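# Lay the towel flat beside the basket, then withdraw

## Task

Get the towel lying flat on the table as a single unfolded layer. Every part of it must stay at least one finger-width in from the table edge, at least two finger-widths away from the basket's rim, and more than a hand-width away from the upright column of each arm. The basket must end up upright with all of its base resting on the table, no more than three finger-widths from its starting spot, and turned roughly the same way as before. Finish by opening the grippers and moving the arms away. Nothing may count as done if it stays in place only because the robot is holding it.

## Robot and tools

Robot: two identical six-joint arms with parallel two-finger grippers, named left_arm and right_arm. The names are labels only and say nothing about sides of an image. Each arm stands on a fixed column. In the shared scene frame the origin is on the table top midway between the arms, +x points out across the table, +z points up, and left_arm sits on the +y side. Base of left_arm: (+0.049, +0.227, 0) m; base of right_arm: (+0.022, -0.315, 0) m, both turned slightly about z.

Tool execute_actions, argument actions: a list holding one action, one wait, or nothing. An empty list moves nothing and just reports the state. Optional pictures (true/false) decides whether camera images are returned; by default they are.

An action is {"rows": [...], "steps": n}. steps is 1 to 15 control steps of 1/30 s each, defaulting to 15. rows holds 1 to 15 rows; row k is applied on step k, and if there are fewer rows than steps the last row repeats. Every row is one flat list of exactly 14 numbers covering both arms, even when one arm should stay still: left_arm's waist, shoulder, elbow, wrist pitch, wrist yaw, wrist roll, gripper opening, then the same seven for right_arm. The six joint numbers are absolute target angles in radians (the same quantities printed under Joint positions), not offsets. Ranges per arm: waist -2.618 to 3.054, shoulder 0.000 to 3.142, elbow 0.000 to 3.142, wrist pitch -1.571 to 1.571, wrist yaw -1.571 to 1.571, wrist roll -2.094 to 2.094. A target more than 0.036 rad outside a range, and farther out than the joint currently is, gets the whole call refused and nothing is sent. True joint stops may sit up to 0.036 rad either side of these values; a target beyond a real stop is clipped and the result may note "joint sent to its limit", possibly about an earlier action. The gripper number is an absolute command on a scale from -1 (closed) to +1 (fully open).

A wait is {"steps": n} with n up to 300 and no rows; it sends nothing new and returns after that many steps have elapsed since the previous result. The simulation keeps running while the operator is thinking and writing, so arms continue toward the last target until they settle or a step is HELD.

Motion limits: each joint's target is kept within a lead of its measured angle (waist 0.202, shoulder 0.258, elbow 0.238, wrist pitch 0.573, wrist yaw and roll 0.522 rad), and targets implying a hand jump beyond 70 mm are scaled back, so far moves take several actions. Friction may leave a joint up to about 0.031 rad off, and commands smaller than that may not move it.

Results: the state line gives each gripper's end_effector_position (metres, scene frame) and end_effector_quat_wxyz; this point lies between the finger pads roughly 1 cm behind the tips, and can be somewhat inaccurate at long reach. Fingers point along the gripper's +z and close along its y. Joint positions and Joint velocities are printed per arm: six angles in radians plus the finger opening in metres (0.093 fully open, 0 closed, about ±1 mm error). grip_measured is the gripper motor on the -1..+1 scale; pads meet near -0.94 and each millimetre of object width adds about 0.0208, with a per-gripper bias up to 0.02. Once pads touch something, grip_measured keeps moving toward the command while fingers stay put; commanding further below the contact reading squeezes harder. To keep a grip, keep sending the same closing number. "joint command not followed" means a clearance check altered some joint targets; HELD marks steps where a row was not sent. MOTOR HOT warns from 75 °C; at 90 °C the arm halts for 10 s, and at 100 °C it goes limp and drops. Long holding heats motors, so avoid needless loaded pauses.

Cameras: cam_high (overhead), cam_low (side, low), cam_left_wrist and cam_right_wrist, each 504x504, with calibration provided. zoom_image takes camera (one of those names) and region [x0, y0, x1, y1] in image pixels from the top-left, at most 504 by 504, and returns an enlarged view of that camera's latest image. read_manual only returns licence text and moves nothing.

finished_scene takes scene, the number of the current scene, ends it irrevocably and reports success; the goal must hold after release.

Cautions: never let the arms collide or press on each other; do not knock the basket over or push anything off the table; avoid dropping things, slamming, or shoving hard. The towel may be briefly tugged while held. Release the towel and withdraw both arms before finishing.

Each tool is called after "Emit:" as name([rows], argument=value, ...), one row to a line, values as JSON.

## Session

Emit:
execute_actions(actions=[])

Scene clock: 0.00 s of 5200.00 s.
left_arm: end_effector_position=(+0.5072, +0.0470, +0.2856) grip_measured=+1.000 end_effector_quat_wxyz=(+0.683, +0.090, +0.655, -0.310) | right_arm: end_effector_position=(+0.2269, -0.5837, +0.3033) grip_measured=+1.000 end_effector_quat_wxyz=(+0.256, +0.375, +0.618, -0.642)
Joint positions: left_arm=[-0.182  1.628  0.882  0.877  0.281 -0.327  0.093] | right_arm=[-0.311  1.234  0.843  0.206  1.318 -0.467  0.093]
Joint velocities: left_arm=[ 0.002  0.012 -0.007 -0.007  0.037  0.007  0.   ] | right_arm=[-0.017 -0.007  0.017 -0.022 -0.007 -0.037  0.   ]

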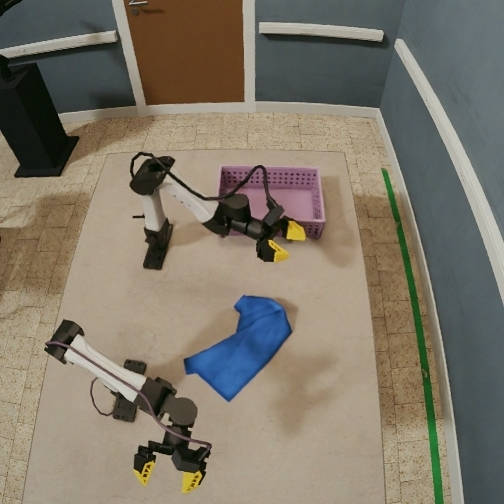

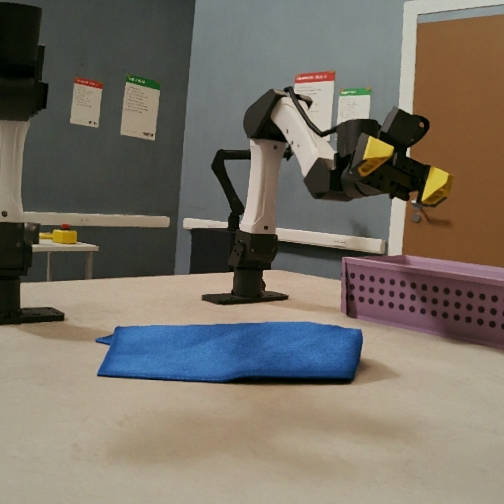

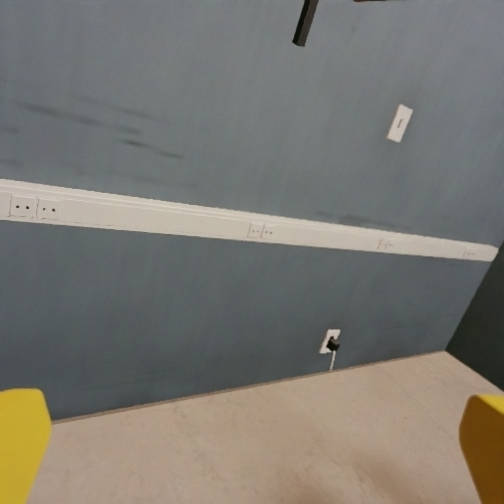

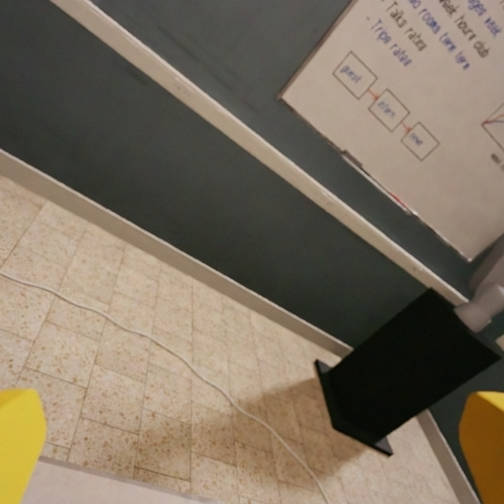

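Emit:
zoom_image(camera="cam_high", region=[160, 270, 320, 430])

Emit:
zoom_image(camera="cam_low", region=[70, 280, 390, 420])

Region (160, 270, 320, 430) of cam_high's 504x504 image, scaled by 3.150, with more detail than that image has.

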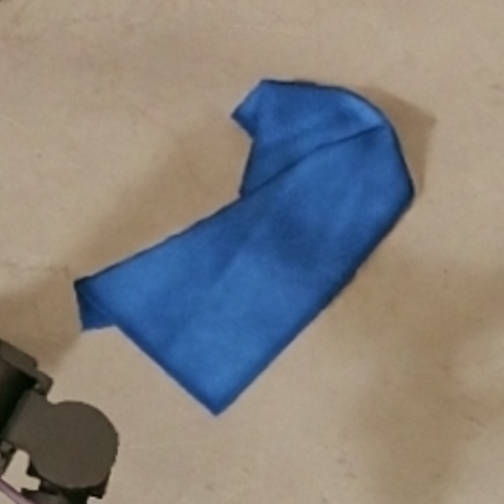

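Region (70, 280, 390, 420) of cam_low's 504x504 image, scaled by 1.575, with more detail than that image has; it fills the top 220 rows of this view, and the rest is white.

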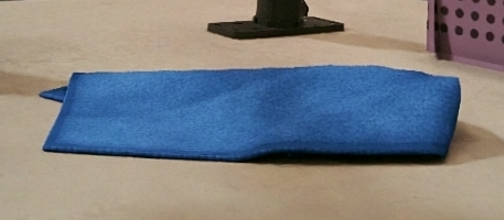

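Emit:
zoom_image(camera="cam_high", region=[220, 285, 300, 345])

Emit:
zoom_image(camera="cam_high", region=[175, 340, 255, 410])

Region (220, 285, 300, 345) of cam_high's 504x504 image, scaled by 6.300, with more detail than that image has; it fills the top 378 rows of this view, and the rest is white.

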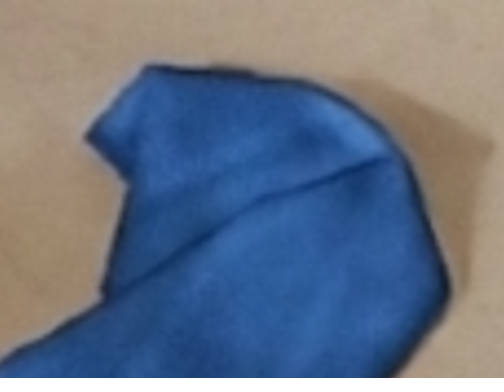

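Region (175, 340, 255, 410) of cam_high's 504x504 image, scaled by 6.300, with more detail than that image has; it fills the top 441 rows of this view, and the rest is white.

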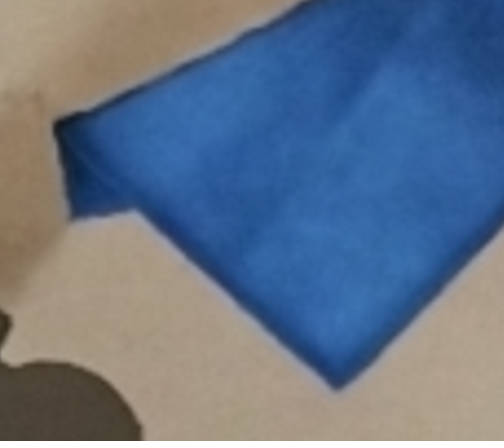

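Emit:
execute_actions([
  {"rows": [[-0.666,1.75,1.6,-0.5,0,0,1, 0.25,1.21,0.977,-1.338,0,0,1]], "steps": 15},
], pictures=false)

Scene clock: 60.80 s of 5200.00 s.
left_arm: end_effector_position=(+0.4177, -0.1576, +0.2922) grip_measured=+1.000 end_effector_quat_wxyz=(+0.480, +0.330, +0.781, -0.225) | right_arm: end_effector_position=(+0.2966, -0.3282, +0.1301) grip_measured=+1.000 end_effector_quat_wxyz=(+0.191, -0.065, +0.970, -0.138)
Joint positions: left_arm=[-0.697  1.736  1.593 -0.311  0.039 -0.02   0.093] | right_arm=[ 0.235  1.232  0.936 -0.897  0.296 -0.06   0.093]
Joint velocities: left_arm=[ 0.237 -0.002  0.002 -0.93  -0.198  0.11   0.   ] | right_arm=[ 0.12   0.002  0.002 -2.454 -1.648  0.286  0.   ]
Steps of this call (steps 1 to 90: nothing new was sent; then 57.30 s passed at rest; steps 91 to 105: all 15 steps of this action). Readings (joint positions):
91: left_arm=[-0.200 1.635 0.911 0.814 0.240 -0.287] | right_arm=[-0.293 1.232 0.861 0.130 1.265 -0.403]
92: left_arm=[-0.234 1.657 0.970 0.728 0.195 -0.245] | right_arm=[-0.250 1.232 0.885 0.044 1.191 -0.341]
94: left_arm=[-0.329 1.705 1.099 0.549 0.130 -0.175] | right_arm=[-0.143 1.232 0.921 -0.106 1.043 -0.252]
98: left_arm=[-0.551 1.756 1.355 0.161 0.060 -0.088] | right_arm=[0.052 1.232 0.936 -0.372 0.778 -0.150]
105: the state above

Emit:
execute_actions([
  {"rows": [[-0.666,2.092,1.932,-1.411,0,0,1, 0.25,1.21,0.977,-1.338,0,0,1]], "steps": 15},
], pictures=false)

Emit:
execute_actions(actions=[])

Scene clock: 64.67 s of 5200.00 s.
left_arm: end_effector_position=(+0.3454, -0.0590, +0.1058) grip_measured=+1.000 end_effector_quat_wxyz=(+0.007, +0.371, +0.929, -0.007) | right_arm: end_effector_position=(+0.1916, -0.2927, +0.1064) grip_measured=+1.000 end_effector_quat_wxyz=(-0.026, -0.071, +0.997, -0.005)
Joint positions: left_arm=[-0.668  2.107  1.898 -1.344  0.008 -0.005  0.093] | right_arm=[ 0.241  1.232  0.936 -1.327  0.007 -0.006  0.093]
Joint velocities: left_arm=[ 0.002 -0.002  0.105 -0.432  0.007 -0.037  0.   ] | right_arm=[-0.017 -0.007  0.002  0.081 -0.081 -0.007  0.   ]
Steps of this call (steps 1 to 30: the robot went on to your last target; steps 31 to 101: nothing new was sent; steps 102 to 116: all 15 steps of this action). Readings (joint positions):
102: left_arm=[-0.668 1.766 1.642 -0.564 0.008 -0.005] | right_arm=[0.241 1.232 0.936 -1.327 0.007 -0.006]
103: left_arm=[-0.668 1.815 1.720 -0.654 0.008 -0.005] | right_arm=[0.241 1.232 0.936 -1.327 0.007 -0.006]
105: left_arm=[-0.668 1.916 1.837 -0.780 0.008 -0.005] | right_arm=[0.241 1.232 0.936 -1.327 0.007 -0.006]
109: left_arm=[-0.668 2.047 1.893 -1.061 0.008 -0.005] | right_arm=[0.241 1.232 0.936 -1.327 0.007 -0.006]
116: the state above

Scene clock: 64.67 s of 5200.00 s.
left_arm: end_effector_position=(+0.3454, -0.0590, +0.1058) grip_measured=+1.000 end_effector_quat_wxyz=(+0.007, +0.371, +0.929, -0.007) | right_arm: end_effector_position=(+0.1916, -0.2927, +0.1064) grip_measured=+1.000 end_effector_quat_wxyz=(-0.026, -0.071, +0.997, -0.005)
Joint positions: left_arm=[-0.668  2.107  1.898 -1.344  0.008 -0.005  0.093] | right_arm=[ 0.241  1.232  0.936 -1.327  0.007 -0.006  0.093]
Joint velocities: left_arm=[ 0.002 -0.002  0.105 -0.432  0.007 -0.037  0.   ] | right_arm=[-0.017 -0.007  0.002  0.081 -0.081 -0.007  0.   ]
camera_calibration (this result's frames):
cam_left_wrist: T_world_to_cam=[[-0.688424, -0.725103, -0.0172489, 0.202122], [-0.664863, 0.62137, 0.414556, 0.260295], [-0.289878, 0.296858, -0.90986, 0.294791], [0, 0, 0, 1]] pos_world=[0.397659, -0.102691, 0.163798]
cam_right_wrist: T_world_to_cam=[[0.171772, -0.985101, 0.00837836, -0.322158], [-0.865977, -0.146935, 0.478011, 0.11348], [-0.469658, -0.0893645, -0.878314, 0.242101], [0, 0, 0, 1]] pos_world=[0.267313, -0.279048, 0.161095]

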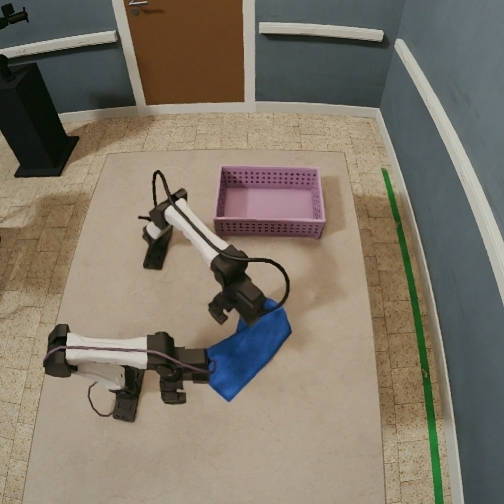

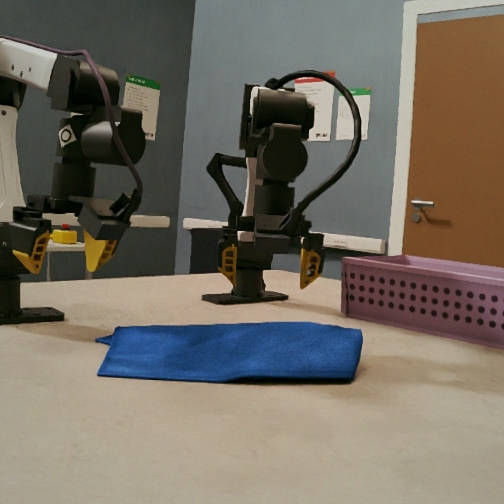

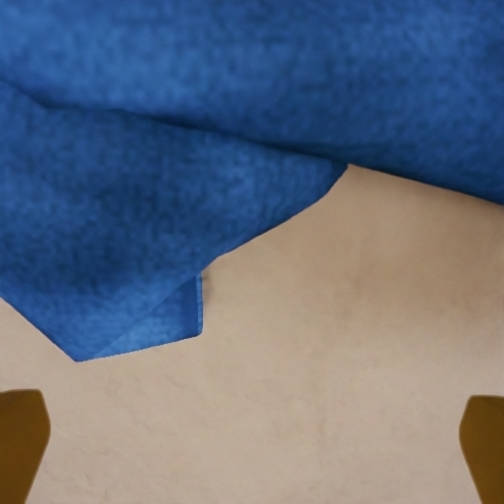

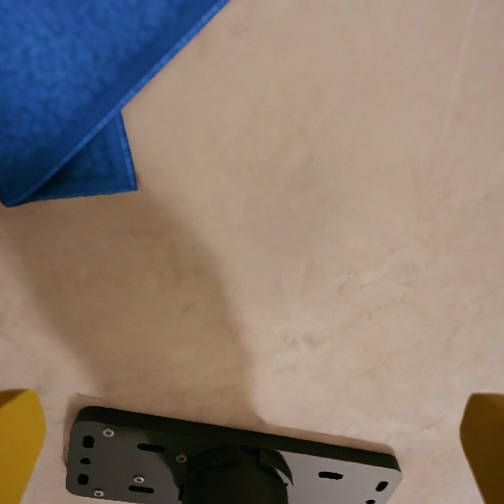

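Emit:
zoom_image(camera="cam_left_wrist", region=[40, 200, 280, 400])

Emit:
zoom_image(camera="cam_right_wrist", region=[0, 60, 200, 240])

Region (40, 200, 280, 400) of cam_left_wrist's 504x504 image, scaled by 2.100, with more detail than that image has.

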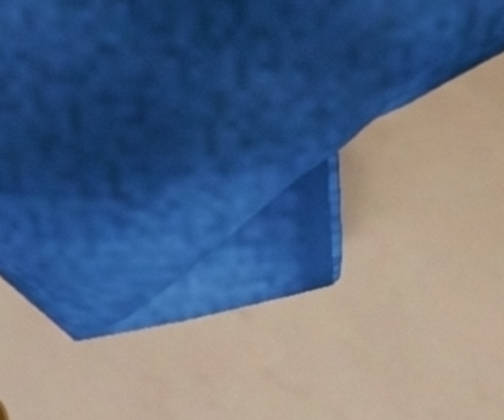

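Region (0, 60, 200, 240) of cam_right_wrist's 504x504 image, scaled by 2.520, with more detail than that image has; it fills the top 454 rows of this view, and the rest is white.

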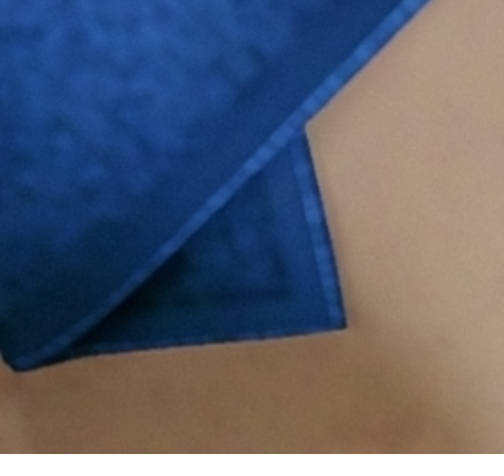

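Emit:
execute_actions([
  {"rows": [[-0.668,2.107,1.93,-1.0,0,0,0.2, -0.9,1.21,0.977,-1.338,0,0,1]], "steps": 15},
], pictures=false)

Emit:
execute_actions([
  {"rows": [[-0.983,2.19,1.83,-0.595,0,0,0.2, -0.9,1.21,0.977,-1.338,0,0,1]], "steps": 15},
], pictures=false)

Emit:
execute_actions([
  {"steps": 15},
])

Scene clock: 123.10 s of 5200.00 s.
left_arm: end_effector_position=(+0.4014, -0.1127, +0.1213) grip_measured=+0.201 end_effector_quat_wxyz=(+0.158, +0.366, +0.915, -0.068) | right_arm: end_effector_position=(+0.1223, -0.4537, +0.1064) grip_measured=+1.000 end_effector_quat_wxyz=(-0.024, +0.452, +0.892, +0.011)
Joint positions: left_arm=[-0.668  2.107  1.903 -1.021  0.008 -0.005  0.055] | right_arm=[-0.836  1.232  0.936 -1.327  0.003 -0.002  0.093]
Joint velocities: left_arm=[-0.012 -0.012 -0.007  0.125  0.037 -0.007 -0.001] | right_arm=[-1.531  0.012 -0.027  0.037  0.154 -0.022  0.   ]
Steps of this call (steps 1 to 30: the robot went on to your last target; steps 31 to 120: nothing new was sent; then 53.93 s passed at rest; steps 121 to 135: all 15 steps of this action). Readings (joint positions):
121: left_arm=[-0.668 2.107 1.903 -1.363 0.008 -0.005] | right_arm=[0.208 1.232 0.936 -1.327 -0.007 -0.008]
122: left_arm=[-0.668 2.107 1.903 -1.295 0.008 -0.005] | right_arm=[0.139 1.232 0.936 -1.327 -0.009 -0.007]
124: left_arm=[-0.668 2.107 1.903 -1.182 0.008 -0.005] | right_arm=[-0.013 1.232 0.936 -1.327 -0.007 -0.007]
128: left_arm=[-0.668 2.107 1.903 -1.072 0.008 -0.005] | right_arm=[-0.317 1.232 0.936 -1.327 -0.003 -0.005]
135: the state above

Scene clock: 123.60 s of 5200.00 s.
left_arm: end_effector_position=(+0.2942, -0.2790, +0.1118) grip_measured=+0.201 end_effector_quat_wxyz=(+0.254, +0.505, +0.808, -0.165) | right_arm: end_effector_position=(+0.1131, -0.4598, +0.1064) grip_measured=+1.000 end_effector_quat_wxyz=(-0.025, +0.479, +0.878, +0.009)
Joint positions: left_arm=[-1.02   2.178  1.855 -0.633  0.011 -0.003  0.055] | right_arm=[-0.896  1.232  0.936 -1.327  0.008 -0.001  0.093]
Joint velocities: left_arm=[ 0.198  0.007  0.007  0.125  0.095  0.037 -0.   ] | right_arm=[-0.012  0.002 -0.017 -0.051  0.007 -0.022  0.   ]
Steps of this call (steps 1 to 15: all 15 steps of this action). Readings (joint positions):
1: left_arm=[-0.677 2.108 1.898 -0.993 0.002 -0.005] | right_arm=[-0.874 1.232 0.936 -1.327 0.007 -0.002]
2: left_arm=[-0.694 2.112 1.894 -0.949 -0.004 -0.005] | right_arm=[-0.891 1.232 0.936 -1.327 0.009 -0.001]
4: left_arm=[-0.753 2.127 1.891 -0.866 -0.008 -0.005] | right_arm=[-0.896 1.232 0.936 -1.327 0.008 -0.001]
8: left_arm=[-0.912 2.156 1.877 -0.731 -0.009 -0.005] | right_arm=[-0.896 1.232 0.936 -1.327 0.008 -0.001]
15: the state above

Scene clock: 124.10 s of 5200.00 s.
left_arm: end_effector_position=(+0.3167, -0.2734, +0.1156) grip_measured=+0.201 end_effector_quat_wxyz=(+0.269, +0.487, +0.815, -0.164) | right_arm: end_effector_position=(+0.1131, -0.4598, +0.1064) grip_measured=+1.000 end_effector_quat_wxyz=(-0.025, +0.479, +0.878, +0.009)
Joint positions: left_arm=[-0.982  2.178  1.855 -0.606  0.005 -0.003  0.055] | right_arm=[-0.896  1.232  0.936 -1.327  0.008 -0.001  0.093]
Joint velocities: left_arm=[ 0.007 -0.017 -0.007  0.037 -0.022 -0.051 -0.   ] | right_arm=[-0.022 -0.012 -0.002  0.066 -0.066  0.051  0.   ]
Steps of this call (steps 1 to 15: the robot went on to your last target). Readings (joint positions):
1: left_arm=[-1.013 2.178 1.855 -0.627 0.011 -0.003] | right_arm=[-0.896 1.232 0.936 -1.327 0.008 -0.001]
2: left_arm=[-1.004 2.178 1.855 -0.621 0.010 -0.003] | right_arm=[-0.896 1.232 0.936 -1.327 0.008 -0.001]
4: left_arm=[-0.990 2.178 1.855 -0.615 0.008 -0.003] | right_arm=[-0.896 1.232 0.936 -1.327 0.008 -0.001]
8: left_arm=[-0.982 2.178 1.855 -0.609 0.005 -0.003] | right_arm=[-0.896 1.232 0.936 -1.327 0.008 -0.001]
15: the state above
camera_calibration (this result's frames):
cam_left_wrist: T_world_to_cam=[[-0.874371, -0.485036, -0.0146979, 0.151278], [-0.473184, 0.858938, -0.195761, 0.445195], [0.107576, -0.164213, -0.980542, 0.115278], [0, 0, 0, 1]] pos_world=[0.330531, -0.29009, 0.202411]
cam_right_wrist: T_world_to_cam=[[-0.824123, -0.56634, 0.00898561, -0.168146], [-0.493819, 0.726183, 0.478332, 0.380307], [-0.277423, 0.389767, -0.878133, 0.388863], [0, 0, 0, 1]] pos_world=[0.157109, -0.522966, 0.161071]

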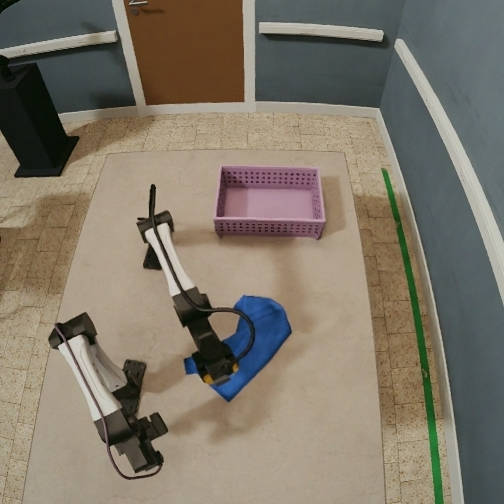

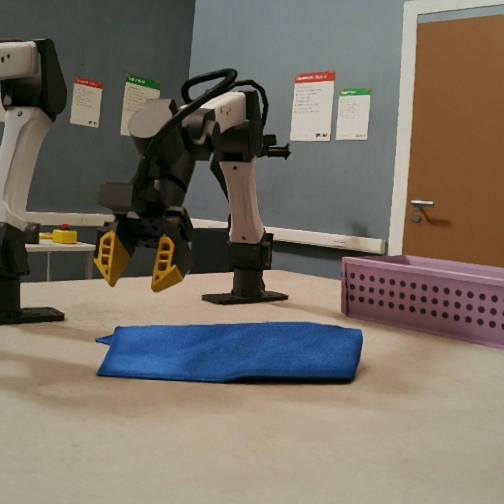

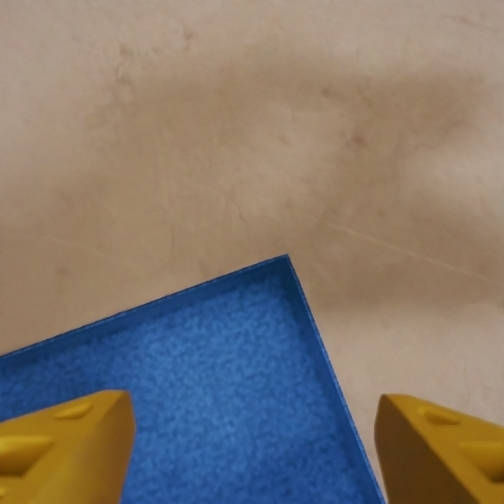

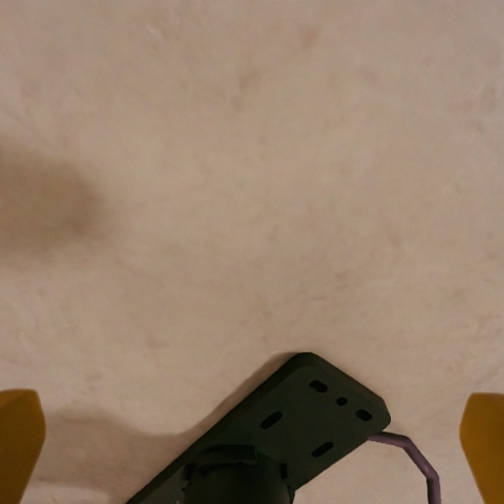

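Emit:
execute_actions([
  {"rows": [[-1.005,2.24,1.95,-0.58,0,0,-0.1, -0.9,1.21,0.977,-1.338,0,0,1],[-1.005,2.26,2.0,-0.56,0,0,-0.1, -0.9,1.21,0.977,-1.338,0,0,1],[-1.005,2.29,2.028,-0.53,0,0,-0.1, -0.9,1.21,0.977,-1.338,0,0,1],[-1.005,2.32,2.028,-0.53,0,0,-0.1, -0.9,1.21,0.977,-1.338,0,0,1],[-1.005,2.35,2.028,-0.53,0,0,-0.1, -0.9,1.21,0.977,-1.338,0,0,1],[-1.005,2.38,2.028,-0.53,0,0,-0.1, -0.9,1.21,0.977,-1.338,0,0,1],[-1.005,2.40,2.028,-0.53,0,0,-0.1, -0.9,1.21,0.977,-1.338,0,0,1],[-1.005,2.42,2.028,-0.53,0,0,-0.1, -0.9,1.21,0.977,-1.338,0,0,1]], "steps": 15},
], pictures=false)

Emit:
execute_actions([
  {"steps": 15},
])

Scene clock: 144.83 s of 5200.00 s.
left_arm: end_effector_position=(+0.3274, -0.3163, +0.0452) grip_measured=-0.099 end_effector_quat_wxyz=(+0.260, +0.496, +0.813, -0.162) | right_arm: end_effector_position=(+0.1132, -0.4598, +0.1064) grip_measured=+1.000 end_effector_quat_wxyz=(-0.025, +0.479, +0.878, +0.009)
Joint positions: left_arm=[-1.     2.432  2.02  -0.536  0.004 -0.003  0.04 ] | right_arm=[-0.896  1.232  0.936 -1.327  0.007 -0.001  0.093]
Joint velocities: left_arm=[ 0.002  0.027  0.012 -0.066  0.022  0.022 -0.   ] | right_arm=[-0.002 -0.007 -0.002  0.007 -0.037 -0.022  0.   ]
Steps of this call (steps 1 to 15: the robot went on to your last target; steps 16 to 110: nothing new was sent; then 16.57 s passed at rest; steps 111 to 125: all 15 steps of this action). Readings (joint positions):
111: left_arm=[-0.983 2.185 1.869 -0.611 0.004 -0.003] | right_arm=[-0.896 1.232 0.936 -1.327 0.008 -0.001]
112: left_arm=[-0.984 2.203 1.901 -0.611 0.004 -0.003] | right_arm=[-0.896 1.232 0.936 -1.327 0.008 -0.001]
114: left_arm=[-0.990 2.249 1.973 -0.583 0.004 -0.003] | right_arm=[-0.896 1.232 0.936 -1.327 0.008 -0.001]
118: left_arm=[-0.999 2.329 2.020 -0.527 0.004 -0.003] | right_arm=[-0.896 1.232 0.936 -1.327 0.007 -0.001]
125: the state above

Scene clock: 145.33 s of 5200.00 s.
left_arm: end_effector_position=(+0.3277, -0.3168, +0.0464) grip_measured=-0.099 end_effector_quat_wxyz=(+0.261, +0.495, +0.812, -0.162) | right_arm: end_effector_position=(+0.1132, -0.4598, +0.1064) grip_measured=+1.000 end_effector_quat_wxyz=(-0.025, +0.479, +0.878, +0.009)
Joint positions: left_arm=[-1.     2.431  2.02  -0.534  0.004 -0.003  0.04 ] | right_arm=[-0.896  1.232  0.936 -1.327  0.007 -0.001  0.093]
Joint velocities: left_arm=[-0.007  0.002 -0.007 -0.007  0.081  0.051 -0.   ] | right_arm=[-0.002  0.002  0.002  0.037 -0.081 -0.066  0.   ]
Steps of this call (steps 1 to 15: the robot went on to your last target). Readings (joint positions):
1: left_arm=[-1.000 2.433 2.020 -0.537 0.004 -0.003] | right_arm=[-0.896 1.232 0.936 -1.327 0.007 -0.001]
2: left_arm=[-1.000 2.432 2.020 -0.536 0.004 -0.003] | right_arm=[-0.896 1.232 0.936 -1.327 0.007 -0.001]
4: left_arm=[-1.000 2.431 2.020 -0.534 0.004 -0.003] | right_arm=[-0.896 1.232 0.936 -1.327 0.007 -0.001]
8: left_arm=[-1.000 2.431 2.020 -0.534 0.004 -0.003] | right_arm=[-0.896 1.232 0.936 -1.327 0.007 -0.001]
15: the state above
All arms were judged still, so your last target was given up. Only a new action makes them travel on or press farther. Fingers that are still opening or closing keep moving.
camera_calibration (this result's frames):
cam_left_wrist: T_world_to_cam=[[-0.882819, -0.469456, -0.0155502, 0.14656], [-0.459405, 0.869868, -0.179657, 0.472367], [0.0978678, -0.151461, -0.983606, 0.0464575], [0, 0, 0, 1]] pos_world=[0.341847, -0.335057, 0.132839]
cam_right_wrist: T_world_to_cam=[[-0.824137, -0.566325, 0.00860485, -0.168033], [-0.493958, 0.726094, 0.478323, 0.380284], [-0.277134, 0.389953, -0.878142, 0.388918], [0, 0, 0, 1]] pos_world=[0.157145, -0.522943, 0.161072]

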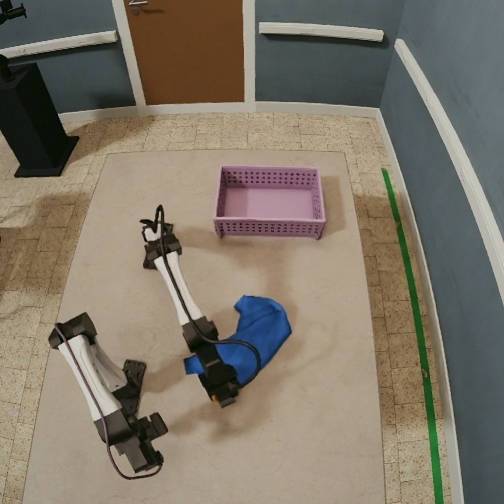

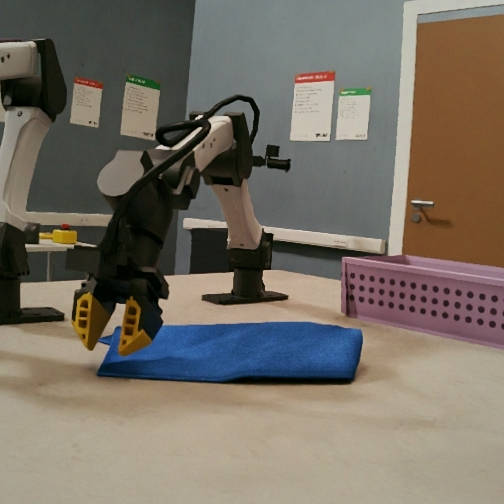

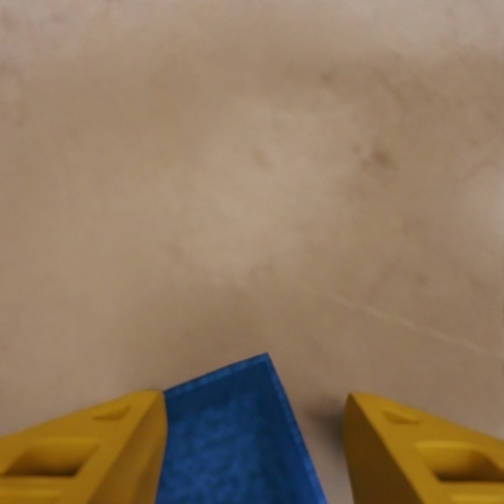

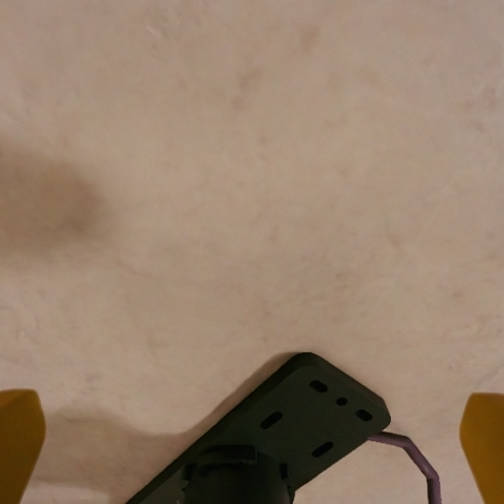

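Emit:
execute_actions([
  {"rows": [[-1.0,2.44,2.02,-0.575,0,0,-0.1, -0.9,1.21,0.977,-1.338,0,0,1],[-1.0,2.45,2.02,-0.575,0,0,-0.1, -0.9,1.21,0.977,-1.338,0,0,1],[-1.0,2.46,2.02,-0.575,0,0,-0.1, -0.9,1.21,0.977,-1.338,0,0,1],[-1.0,2.47,2.02,-0.575,0,0,-0.1, -0.9,1.21,0.977,-1.338,0,0,1],[-1.0,2.48,2.02,-0.575,0,0,-0.1, -0.9,1.21,0.977,-1.338,0,0,1],[-1.0,2.49,2.02,-0.575,0,0,-0.1, -0.9,1.21,0.977,-1.338,0,0,1]], "steps": 15},
], pictures=false)

Emit:
execute_actions([
  {"steps": 10},
])

Scene clock: 153.47 s of 5200.00 s.
left_arm: end_effector_position=(+0.3255, -0.3119, +0.0239) grip_measured=-0.099 end_effector_quat_wxyz=(+0.242, +0.499, +0.818, -0.149) | right_arm: end_effector_position=(+0.1132, -0.4598, +0.1064) grip_measured=+1.000 end_effector_quat_wxyz=(-0.025, +0.479, +0.878, +0.009)
Joint positions: left_arm=[-1.     2.466  2.02  -0.547  0.002 -0.001  0.04 ] | right_arm=[-0.896  1.232  0.936 -1.327  0.007 -0.001  0.093]
Joint velocities: left_arm=[-0.007 -0.007  0.007 -0.037  0.007  0.007  0.   ] | right_arm=[ 0.007 -0.007  0.002 -0.022 -0.022  0.066  0.   ]
Steps of this call (steps 1 to 90: nothing new was sent; then 4.63 s passed at rest; steps 91 to 105: all 15 steps of this action). Readings (joint positions):
91: left_arm=[-1.000 2.431 2.020 -0.537 0.004 -0.003] | right_arm=[-0.896 1.232 0.936 -1.327 0.007 -0.001]
92: left_arm=[-1.000 2.431 2.020 -0.541 0.004 -0.003] | right_arm=[-0.896 1.232 0.936 -1.327 0.007 -0.001]
94: left_arm=[-1.000 2.433 2.020 -0.548 0.004 -0.003] | right_arm=[-0.896 1.232 0.936 -1.327 0.007 -0.001]
98: left_arm=[-1.000 2.454 2.020 -0.550 0.004 -0.003] | right_arm=[-0.896 1.232 0.936 -1.327 0.007 -0.001]
105: the state above

Scene clock: 153.80 s of 5200.00 s.
left_arm: end_effector_position=(+0.3255, -0.3119, +0.0239) grip_measured=-0.099 end_effector_quat_wxyz=(+0.242, +0.499, +0.818, -0.149) | right_arm: end_effector_position=(+0.1132, -0.4598, +0.1064) grip_measured=+1.000 end_effector_quat_wxyz=(-0.025, +0.479, +0.878, +0.009)
Joint positions: left_arm=[-1.     2.466  2.02  -0.547  0.002 -0.001  0.04 ] | right_arm=[-0.896  1.232  0.936 -1.327  0.007 -0.001  0.093]
Joint velocities: left_arm=[-0.002  0.017  0.002 -0.095 -0.022 -0.037 -0.001] | right_arm=[-0.002 -0.012 -0.007  0.007 -0.051 -0.007  0.   ]
Steps of this call (steps 1 to 10: the robot went on to your last target). Readings (joint positions):
1: left_arm=[-1.000 2.466 2.020 -0.547 0.002 -0.001] | right_arm=[-0.896 1.232 0.936 -1.327 0.007 -0.001]
2: left_arm=[-1.000 2.466 2.020 -0.547 0.002 -0.001] | right_arm=[-0.896 1.232 0.936 -1.327 0.007 -0.001]
4: left_arm=[-1.000 2.466 2.020 -0.547 0.002 -0.001] | right_arm=[-0.896 1.232 0.936 -1.327 0.007 -0.001]
8: left_arm=[-1.000 2.466 2.020 -0.547 0.002 -0.001] | right_arm=[-0.896 1.232 0.936 -1.327 0.007 -0.001]
10: the state above
camera_calibration (this result's frames):
cam_left_wrist: T_world_to_cam=[[-0.88339, -0.468258, -0.0188775, 0.14725], [-0.462052, 0.876998, -0.131844, 0.464946], [0.0782927, -0.107748, -0.991091, 0.0455041], [0, 0, 0, 1]] pos_world=[0.341346, -0.333902, 0.109179]
cam_right_wrist: T_world_to_cam=[[-0.824137, -0.566325, 0.00860485, -0.168033], [-0.493958, 0.726094, 0.478323, 0.380284], [-0.277134, 0.389953, -0.878142, 0.388918], [0, 0, 0, 1]] pos_world=[0.157145, -0.522943, 0.161072]

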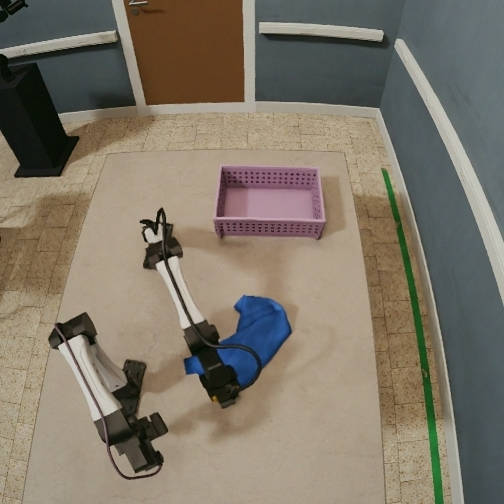

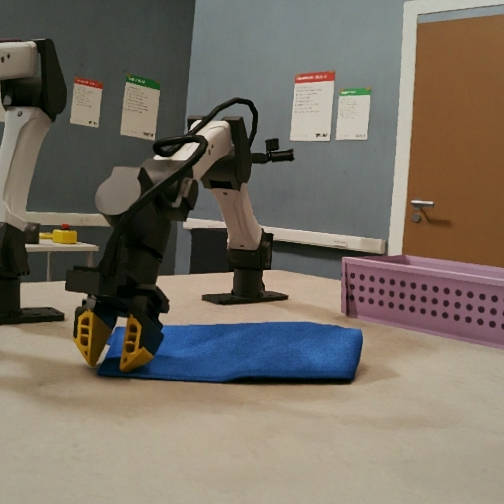

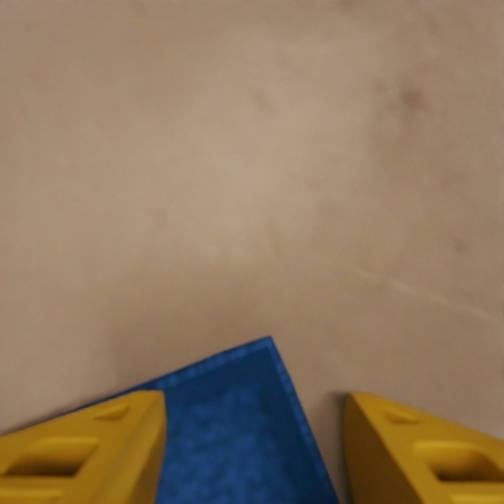

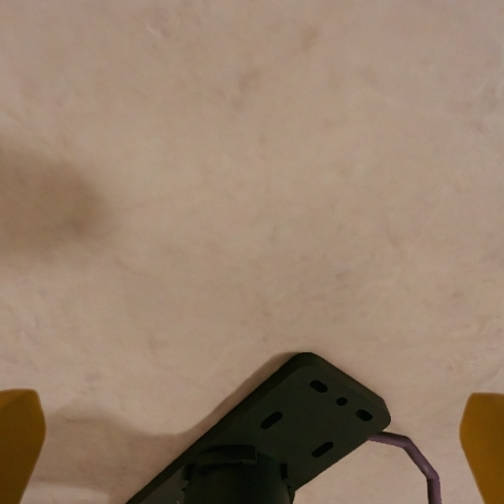

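Emit:
execute_actions([
  {"rows": [[-1.0,2.505,2.02,-0.62,0,0,-0.1, -0.9,1.21,0.977,-1.338,0,0,1]], "steps": 8},
], pictures=false)

Emit:
execute_actions([
  {"rows": [[-1.0,2.505,2.02,-0.62,0,0,-0.25, -0.9,1.21,0.977,-1.338,0,0,1],[-1.0,2.505,2.02,-0.62,0,0,-0.35, -0.9,1.21,0.977,-1.338,0,0,1],[-1.0,2.505,2.02,-0.62,0,0,-0.45, -0.9,1.21,0.977,-1.338,0,0,1],[-1.0,2.505,2.02,-0.62,0,0,-0.55, -0.9,1.21,0.977,-1.338,0,0,1],[-1.0,2.505,2.02,-0.62,0,0,-0.65, -0.9,1.21,0.977,-1.338,0,0,1],[-1.0,2.505,2.02,-0.62,0,0,-0.75, -0.9,1.21,0.977,-1.338,0,0,1],[-1.0,2.505,2.02,-0.62,0,0,-0.85, -0.9,1.21,0.977,-1.338,0,0,1],[-1.0,2.505,2.02,-0.62,0,0,-1, -0.9,1.21,0.977,-1.338,0,0,1]], "steps": 15},
])

Scene clock: 158.67 s of 5200.00 s.
left_arm: end_effector_position=(+0.3251, -0.3111, +0.0233) grip_measured=-0.099 end_effector_quat_wxyz=(+0.241, +0.500, +0.819, -0.148) | right_arm: end_effector_position=(+0.1132, -0.4598, +0.1064) grip_measured=+1.000 end_effector_quat_wxyz=(-0.025, +0.479, +0.878, +0.009)
Joint positions: left_arm=[-1.     2.466  2.02  -0.552  0.002 -0.     0.04 ] | right_arm=[-0.896  1.232  0.936 -1.327  0.007 -0.001  0.093]
Joint velocities: left_arm=[ 0.002  0.002 -0.007 -0.007 -0.007  0.022  0.001] | right_arm=[ 0.007 -0.002 -0.012 -0.037  0.037  0.037  0.   ]
Steps of this call (steps 1 to 15: the robot went on to your last target; steps 16 to 110: nothing new was sent; then 0.93 s passed at rest; steps 111 to 118: all 8 steps of this action). Readings (joint positions):
111: left_arm=[-1.000 2.466 2.020 -0.550 0.002 -0.001] | right_arm=[-0.896 1.232 0.936 -1.327 0.007 -0.001]
112: left_arm=[-1.000 2.466 2.020 -0.552 0.002 -0.001] | right_arm=[-0.896 1.232 0.936 -1.327 0.007 -0.001]
114: left_arm=[-1.000 2.466 2.020 -0.552 0.002 -0.000] | right_arm=[-0.896 1.232 0.936 -1.327 0.007 -0.001]
118: the state above

Scene clock: 159.17 s of 5200.00 s.
left_arm: end_effector_position=(+0.3286, -0.3090, +0.0231) grip_measured=-0.978 end_effector_quat_wxyz=(+0.244, +0.497, +0.820, -0.141) | right_arm: end_effector_position=(+0.1132, -0.4598, +0.1064) grip_measured=+1.000 end_effector_quat_wxyz=(-0.025, +0.479, +0.878, +0.009)
Joint positions: left_arm=[-0.997  2.466  2.02  -0.553 -0.014 -0.     0.   ] | right_arm=[-0.896  1.232  0.936 -1.327  0.007 -0.001  0.093]
Joint velocities: left_arm=[-0.012 -0.002 -0.002 -0.051 -0.007  0.051  0.   ] | right_arm=[ 0.002 -0.022 -0.012  0.007  0.037 -0.051  0.   ]
Steps of this call (steps 1 to 15: all 15 steps of this action). Readings (joint positions):
1: left_arm=[-1.000 2.466 2.020 -0.552 0.001 -0.000] | right_arm=[-0.896 1.232 0.936 -1.327 0.007 -0.001]
2: left_arm=[-1.000 2.466 2.020 -0.552 -0.004 -0.000] | right_arm=[-0.896 1.232 0.936 -1.327 0.007 -0.001]
4: left_arm=[-0.998 2.466 2.020 -0.553 -0.011 -0.000] | right_arm=[-0.896 1.232 0.936 -1.327 0.007 -0.001]
8: left_arm=[-0.997 2.466 2.020 -0.553 -0.017 -0.000] | right_arm=[-0.896 1.232 0.936 -1.327 0.007 -0.001]
15: the state above
camera_calibration (this result's frames):
cam_left_wrist: T_world_to_cam=[[-0.878391, -0.476799, -0.0330396, 0.147378], [-0.469561, 0.873812, -0.126355, 0.465078], [0.0891165, -0.0954753, -0.991435, 0.0450849], [0, 0, 0, 1]] pos_world=[0.34382, -0.331817, 0.108333]
cam_right_wrist: T_world_to_cam=[[-0.824137, -0.566325, 0.00860485, -0.168033], [-0.493958, 0.726094, 0.478323, 0.380284], [-0.277134, 0.389953, -0.878142, 0.388918], [0, 0, 0, 1]] pos_world=[0.157145, -0.522943, 0.161072]

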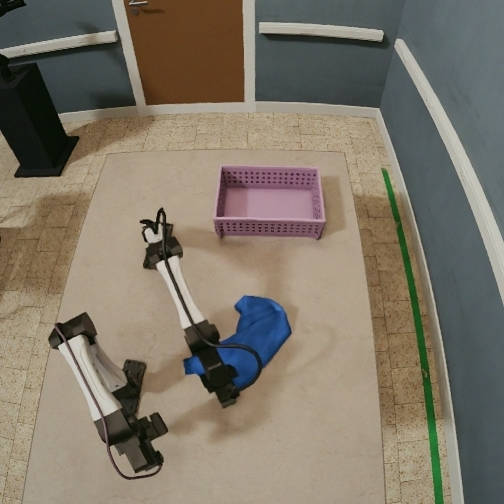

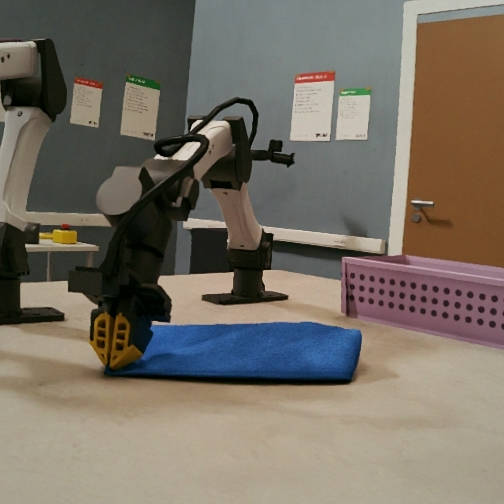

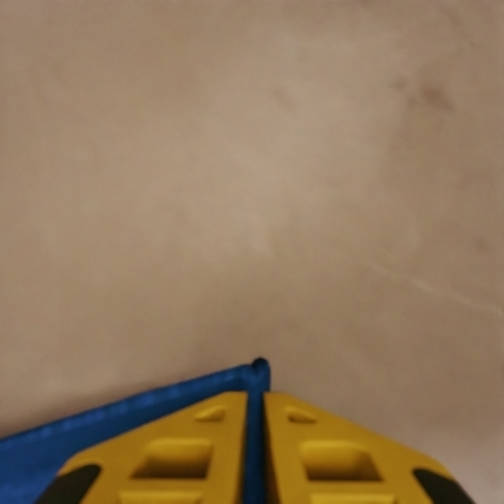

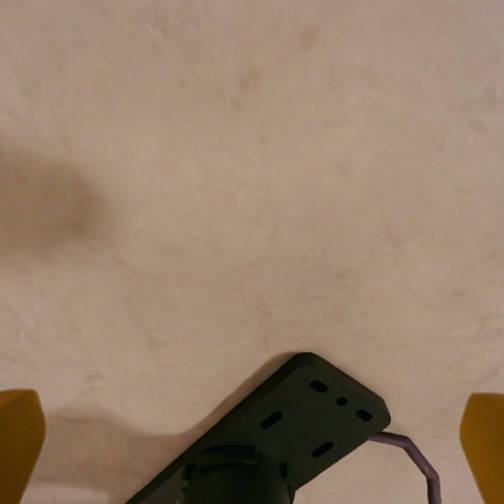

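Emit:
execute_actions([
  {"rows": [[-1.0,2.42,2.02,-0.56,0,0,-1, -0.9,1.21,0.977,-1.338,0,0,1],[-1.0,2.39,2.02,-0.56,0,0,-1, -0.9,1.21,0.977,-1.338,0,0,1],[-1.0,2.36,2.02,-0.58,0,0,-1, -0.9,1.21,0.977,-1.338,0,0,1],[-1.0,2.33,2.02,-0.6,0,0,-1, -0.9,1.21,0.977,-1.338,0,0,1],[-1.0,2.30,2.02,-0.63,0,0,-1, -0.9,1.21,0.977,-1.338,0,0,1],[-0.98,2.28,2.02,-0.7,0,-0.1,-1, -0.9,1.21,0.977,-1.338,0,0,1]], "steps": 12},
], pictures=false)

Emit:
execute_actions([
  {"rows": [[-0.96,2.22,2.01,-0.8,0,-0.3,-1, -0.9,1.21,0.977,-1.338,0,0,1],[-0.95,2.19,2.01,-0.87,0,-0.4,-1, -0.9,1.21,0.977,-1.338,0,0,1],[-0.94,2.16,2.01,-0.94,0,-0.5,-1, -0.9,1.21,0.977,-1.338,0,0,1],[-0.93,2.13,2.01,-1.02,0,-0.6,-1, -0.9,1.21,0.977,-1.338,0,0,1],[-0.92,2.11,2.01,-1.1,0,-0.7,-1, -0.9,1.21,0.977,-1.338,0,0,1],[-0.92,2.09,2.01,-1.16,0,-0.8,-1, -0.9,1.21,0.977,-1.338,0,0,1]], "steps": 15},
])

Scene clock: 188.87 s of 5200.00 s.
left_arm: end_effector_position=(+0.3278, -0.2972, +0.1298) grip_measured=-0.978 end_effector_quat_wxyz=(+0.283, +0.455, +0.825, -0.180) | right_arm: end_effector_position=(+0.1132, -0.4598, +0.1064) grip_measured=+1.000 end_effector_quat_wxyz=(-0.025, +0.479, +0.878, +0.009)
Joint positions: left_arm=[-0.988  2.26   2.02  -0.647 -0.009 -0.074  0.   ] | right_arm=[-0.896  1.232  0.936 -1.327  0.007 -0.001  0.093]
Joint velocities: left_arm=[ 0.046 -0.095 -0.012 -0.066 -0.037 -0.125  0.   ] | right_arm=[ 0.007 -0.007 -0.007 -0.051  0.037  0.022  0.   ]
Steps of this call (steps 1 to 15: the robot went on to your last target; steps 16 to 110: nothing new was sent; then 25.63 s passed at rest; steps 111 to 122: all 12 steps of this action). Readings (joint positions):
111: left_arm=[-0.997 2.461 2.020 -0.551 -0.014 -0.000] | right_arm=[-0.896 1.232 0.936 -1.327 0.007 -0.001]
112: left_arm=[-0.997 2.454 2.020 -0.554 -0.012 -0.000] | right_arm=[-0.896 1.232 0.936 -1.327 0.007 -0.001]
114: left_arm=[-0.997 2.427 2.020 -0.571 -0.011 -0.000] | right_arm=[-0.896 1.232 0.936 -1.327 0.007 -0.001]
118: left_arm=[-0.995 2.320 2.020 -0.635 -0.009 -0.045] | right_arm=[-0.896 1.232 0.936 -1.327 0.007 -0.001]
122: the state above

Scene clock: 189.37 s of 5200.00 s.
left_arm: end_effector_position=(+0.3101, -0.1881, +0.1652) grip_measured=-0.978 end_effector_quat_wxyz=(+0.126, +0.127, +0.972, -0.149) | right_arm: end_effector_position=(+0.1132, -0.4598, +0.1064) grip_measured=+1.000 end_effector_quat_wxyz=(-0.025, +0.479, +0.878, +0.009)
Joint positions: left_arm=[-0.914  2.081  2.02  -1.117 -0.004 -0.75   0.   ] | right_arm=[-0.896  1.232  0.936 -1.327  0.007 -0.001  0.093]
Joint velocities: left_arm=[-0.007 -0.017 -0.017 -0.286 -0.022 -0.271  0.   ] | right_arm=[-0.007  0.012 -0.007  0.007  0.007 -0.037  0.   ]
Steps of this call (steps 1 to 15: all 15 steps of this action). Readings (joint positions):
1: left_arm=[-0.986 2.253 2.020 -0.661 -0.008 -0.112] | right_arm=[-0.896 1.232 0.936 -1.327 0.007 -0.001]
2: left_arm=[-0.982 2.247 2.020 -0.695 -0.007 -0.165] | right_arm=[-0.896 1.232 0.936 -1.327 0.007 -0.001]
4: left_arm=[-0.968 2.220 2.020 -0.792 -0.004 -0.298] | right_arm=[-0.896 1.232 0.936 -1.327 0.007 -0.001]
8: left_arm=[-0.926 2.128 2.020 -1.001 -0.004 -0.579] | right_arm=[-0.896 1.232 0.936 -1.327 0.007 -0.001]
15: the state above
camera_calibration (this result's frames):
cam_left_wrist: T_world_to_cam=[[-0.280339, -0.930619, 0.235285, -0.121649], [-0.936692, 0.31879, 0.144849, 0.364404], [-0.209806, -0.179782, -0.961072, 0.270928], [0, 0, 0, 1]] pos_world=[0.364074, -0.18067, 0.23622]
cam_right_wrist: T_world_to_cam=[[-0.824137, -0.566325, 0.00860485, -0.168033], [-0.493958, 0.726094, 0.478323, 0.380284], [-0.277134, 0.389953, -0.878142, 0.388918], [0, 0, 0, 1]] pos_world=[0.157145, -0.522943, 0.161072]

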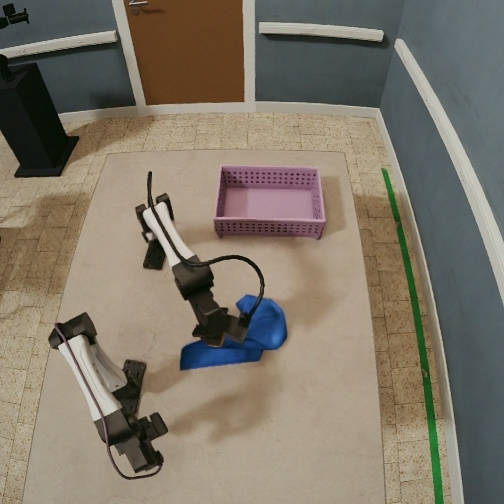

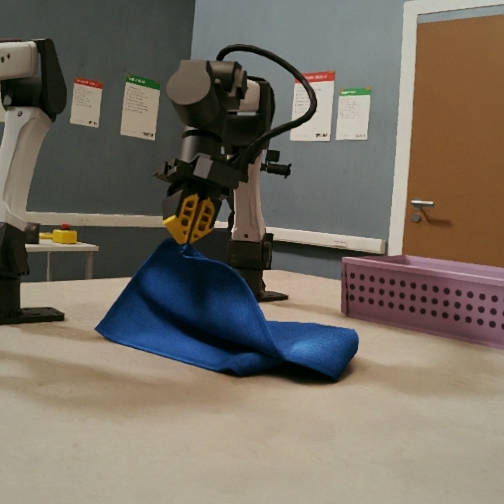

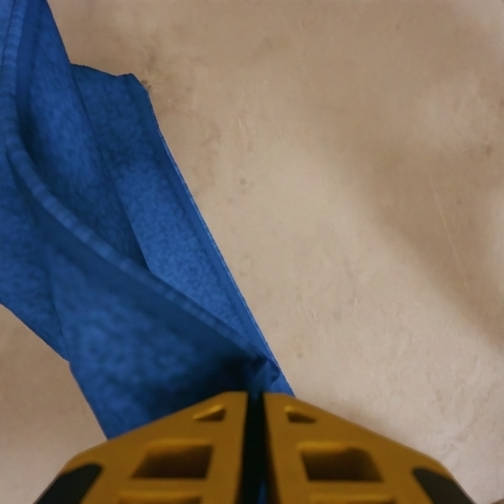

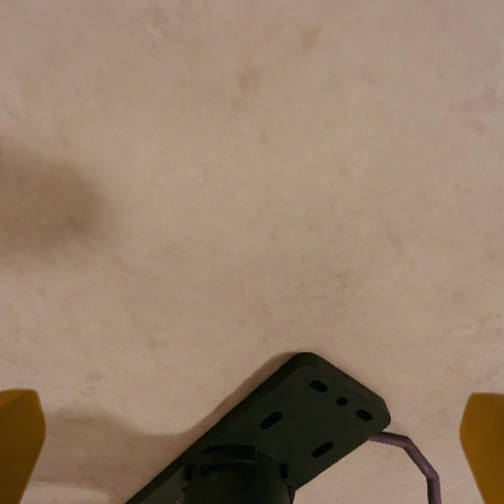

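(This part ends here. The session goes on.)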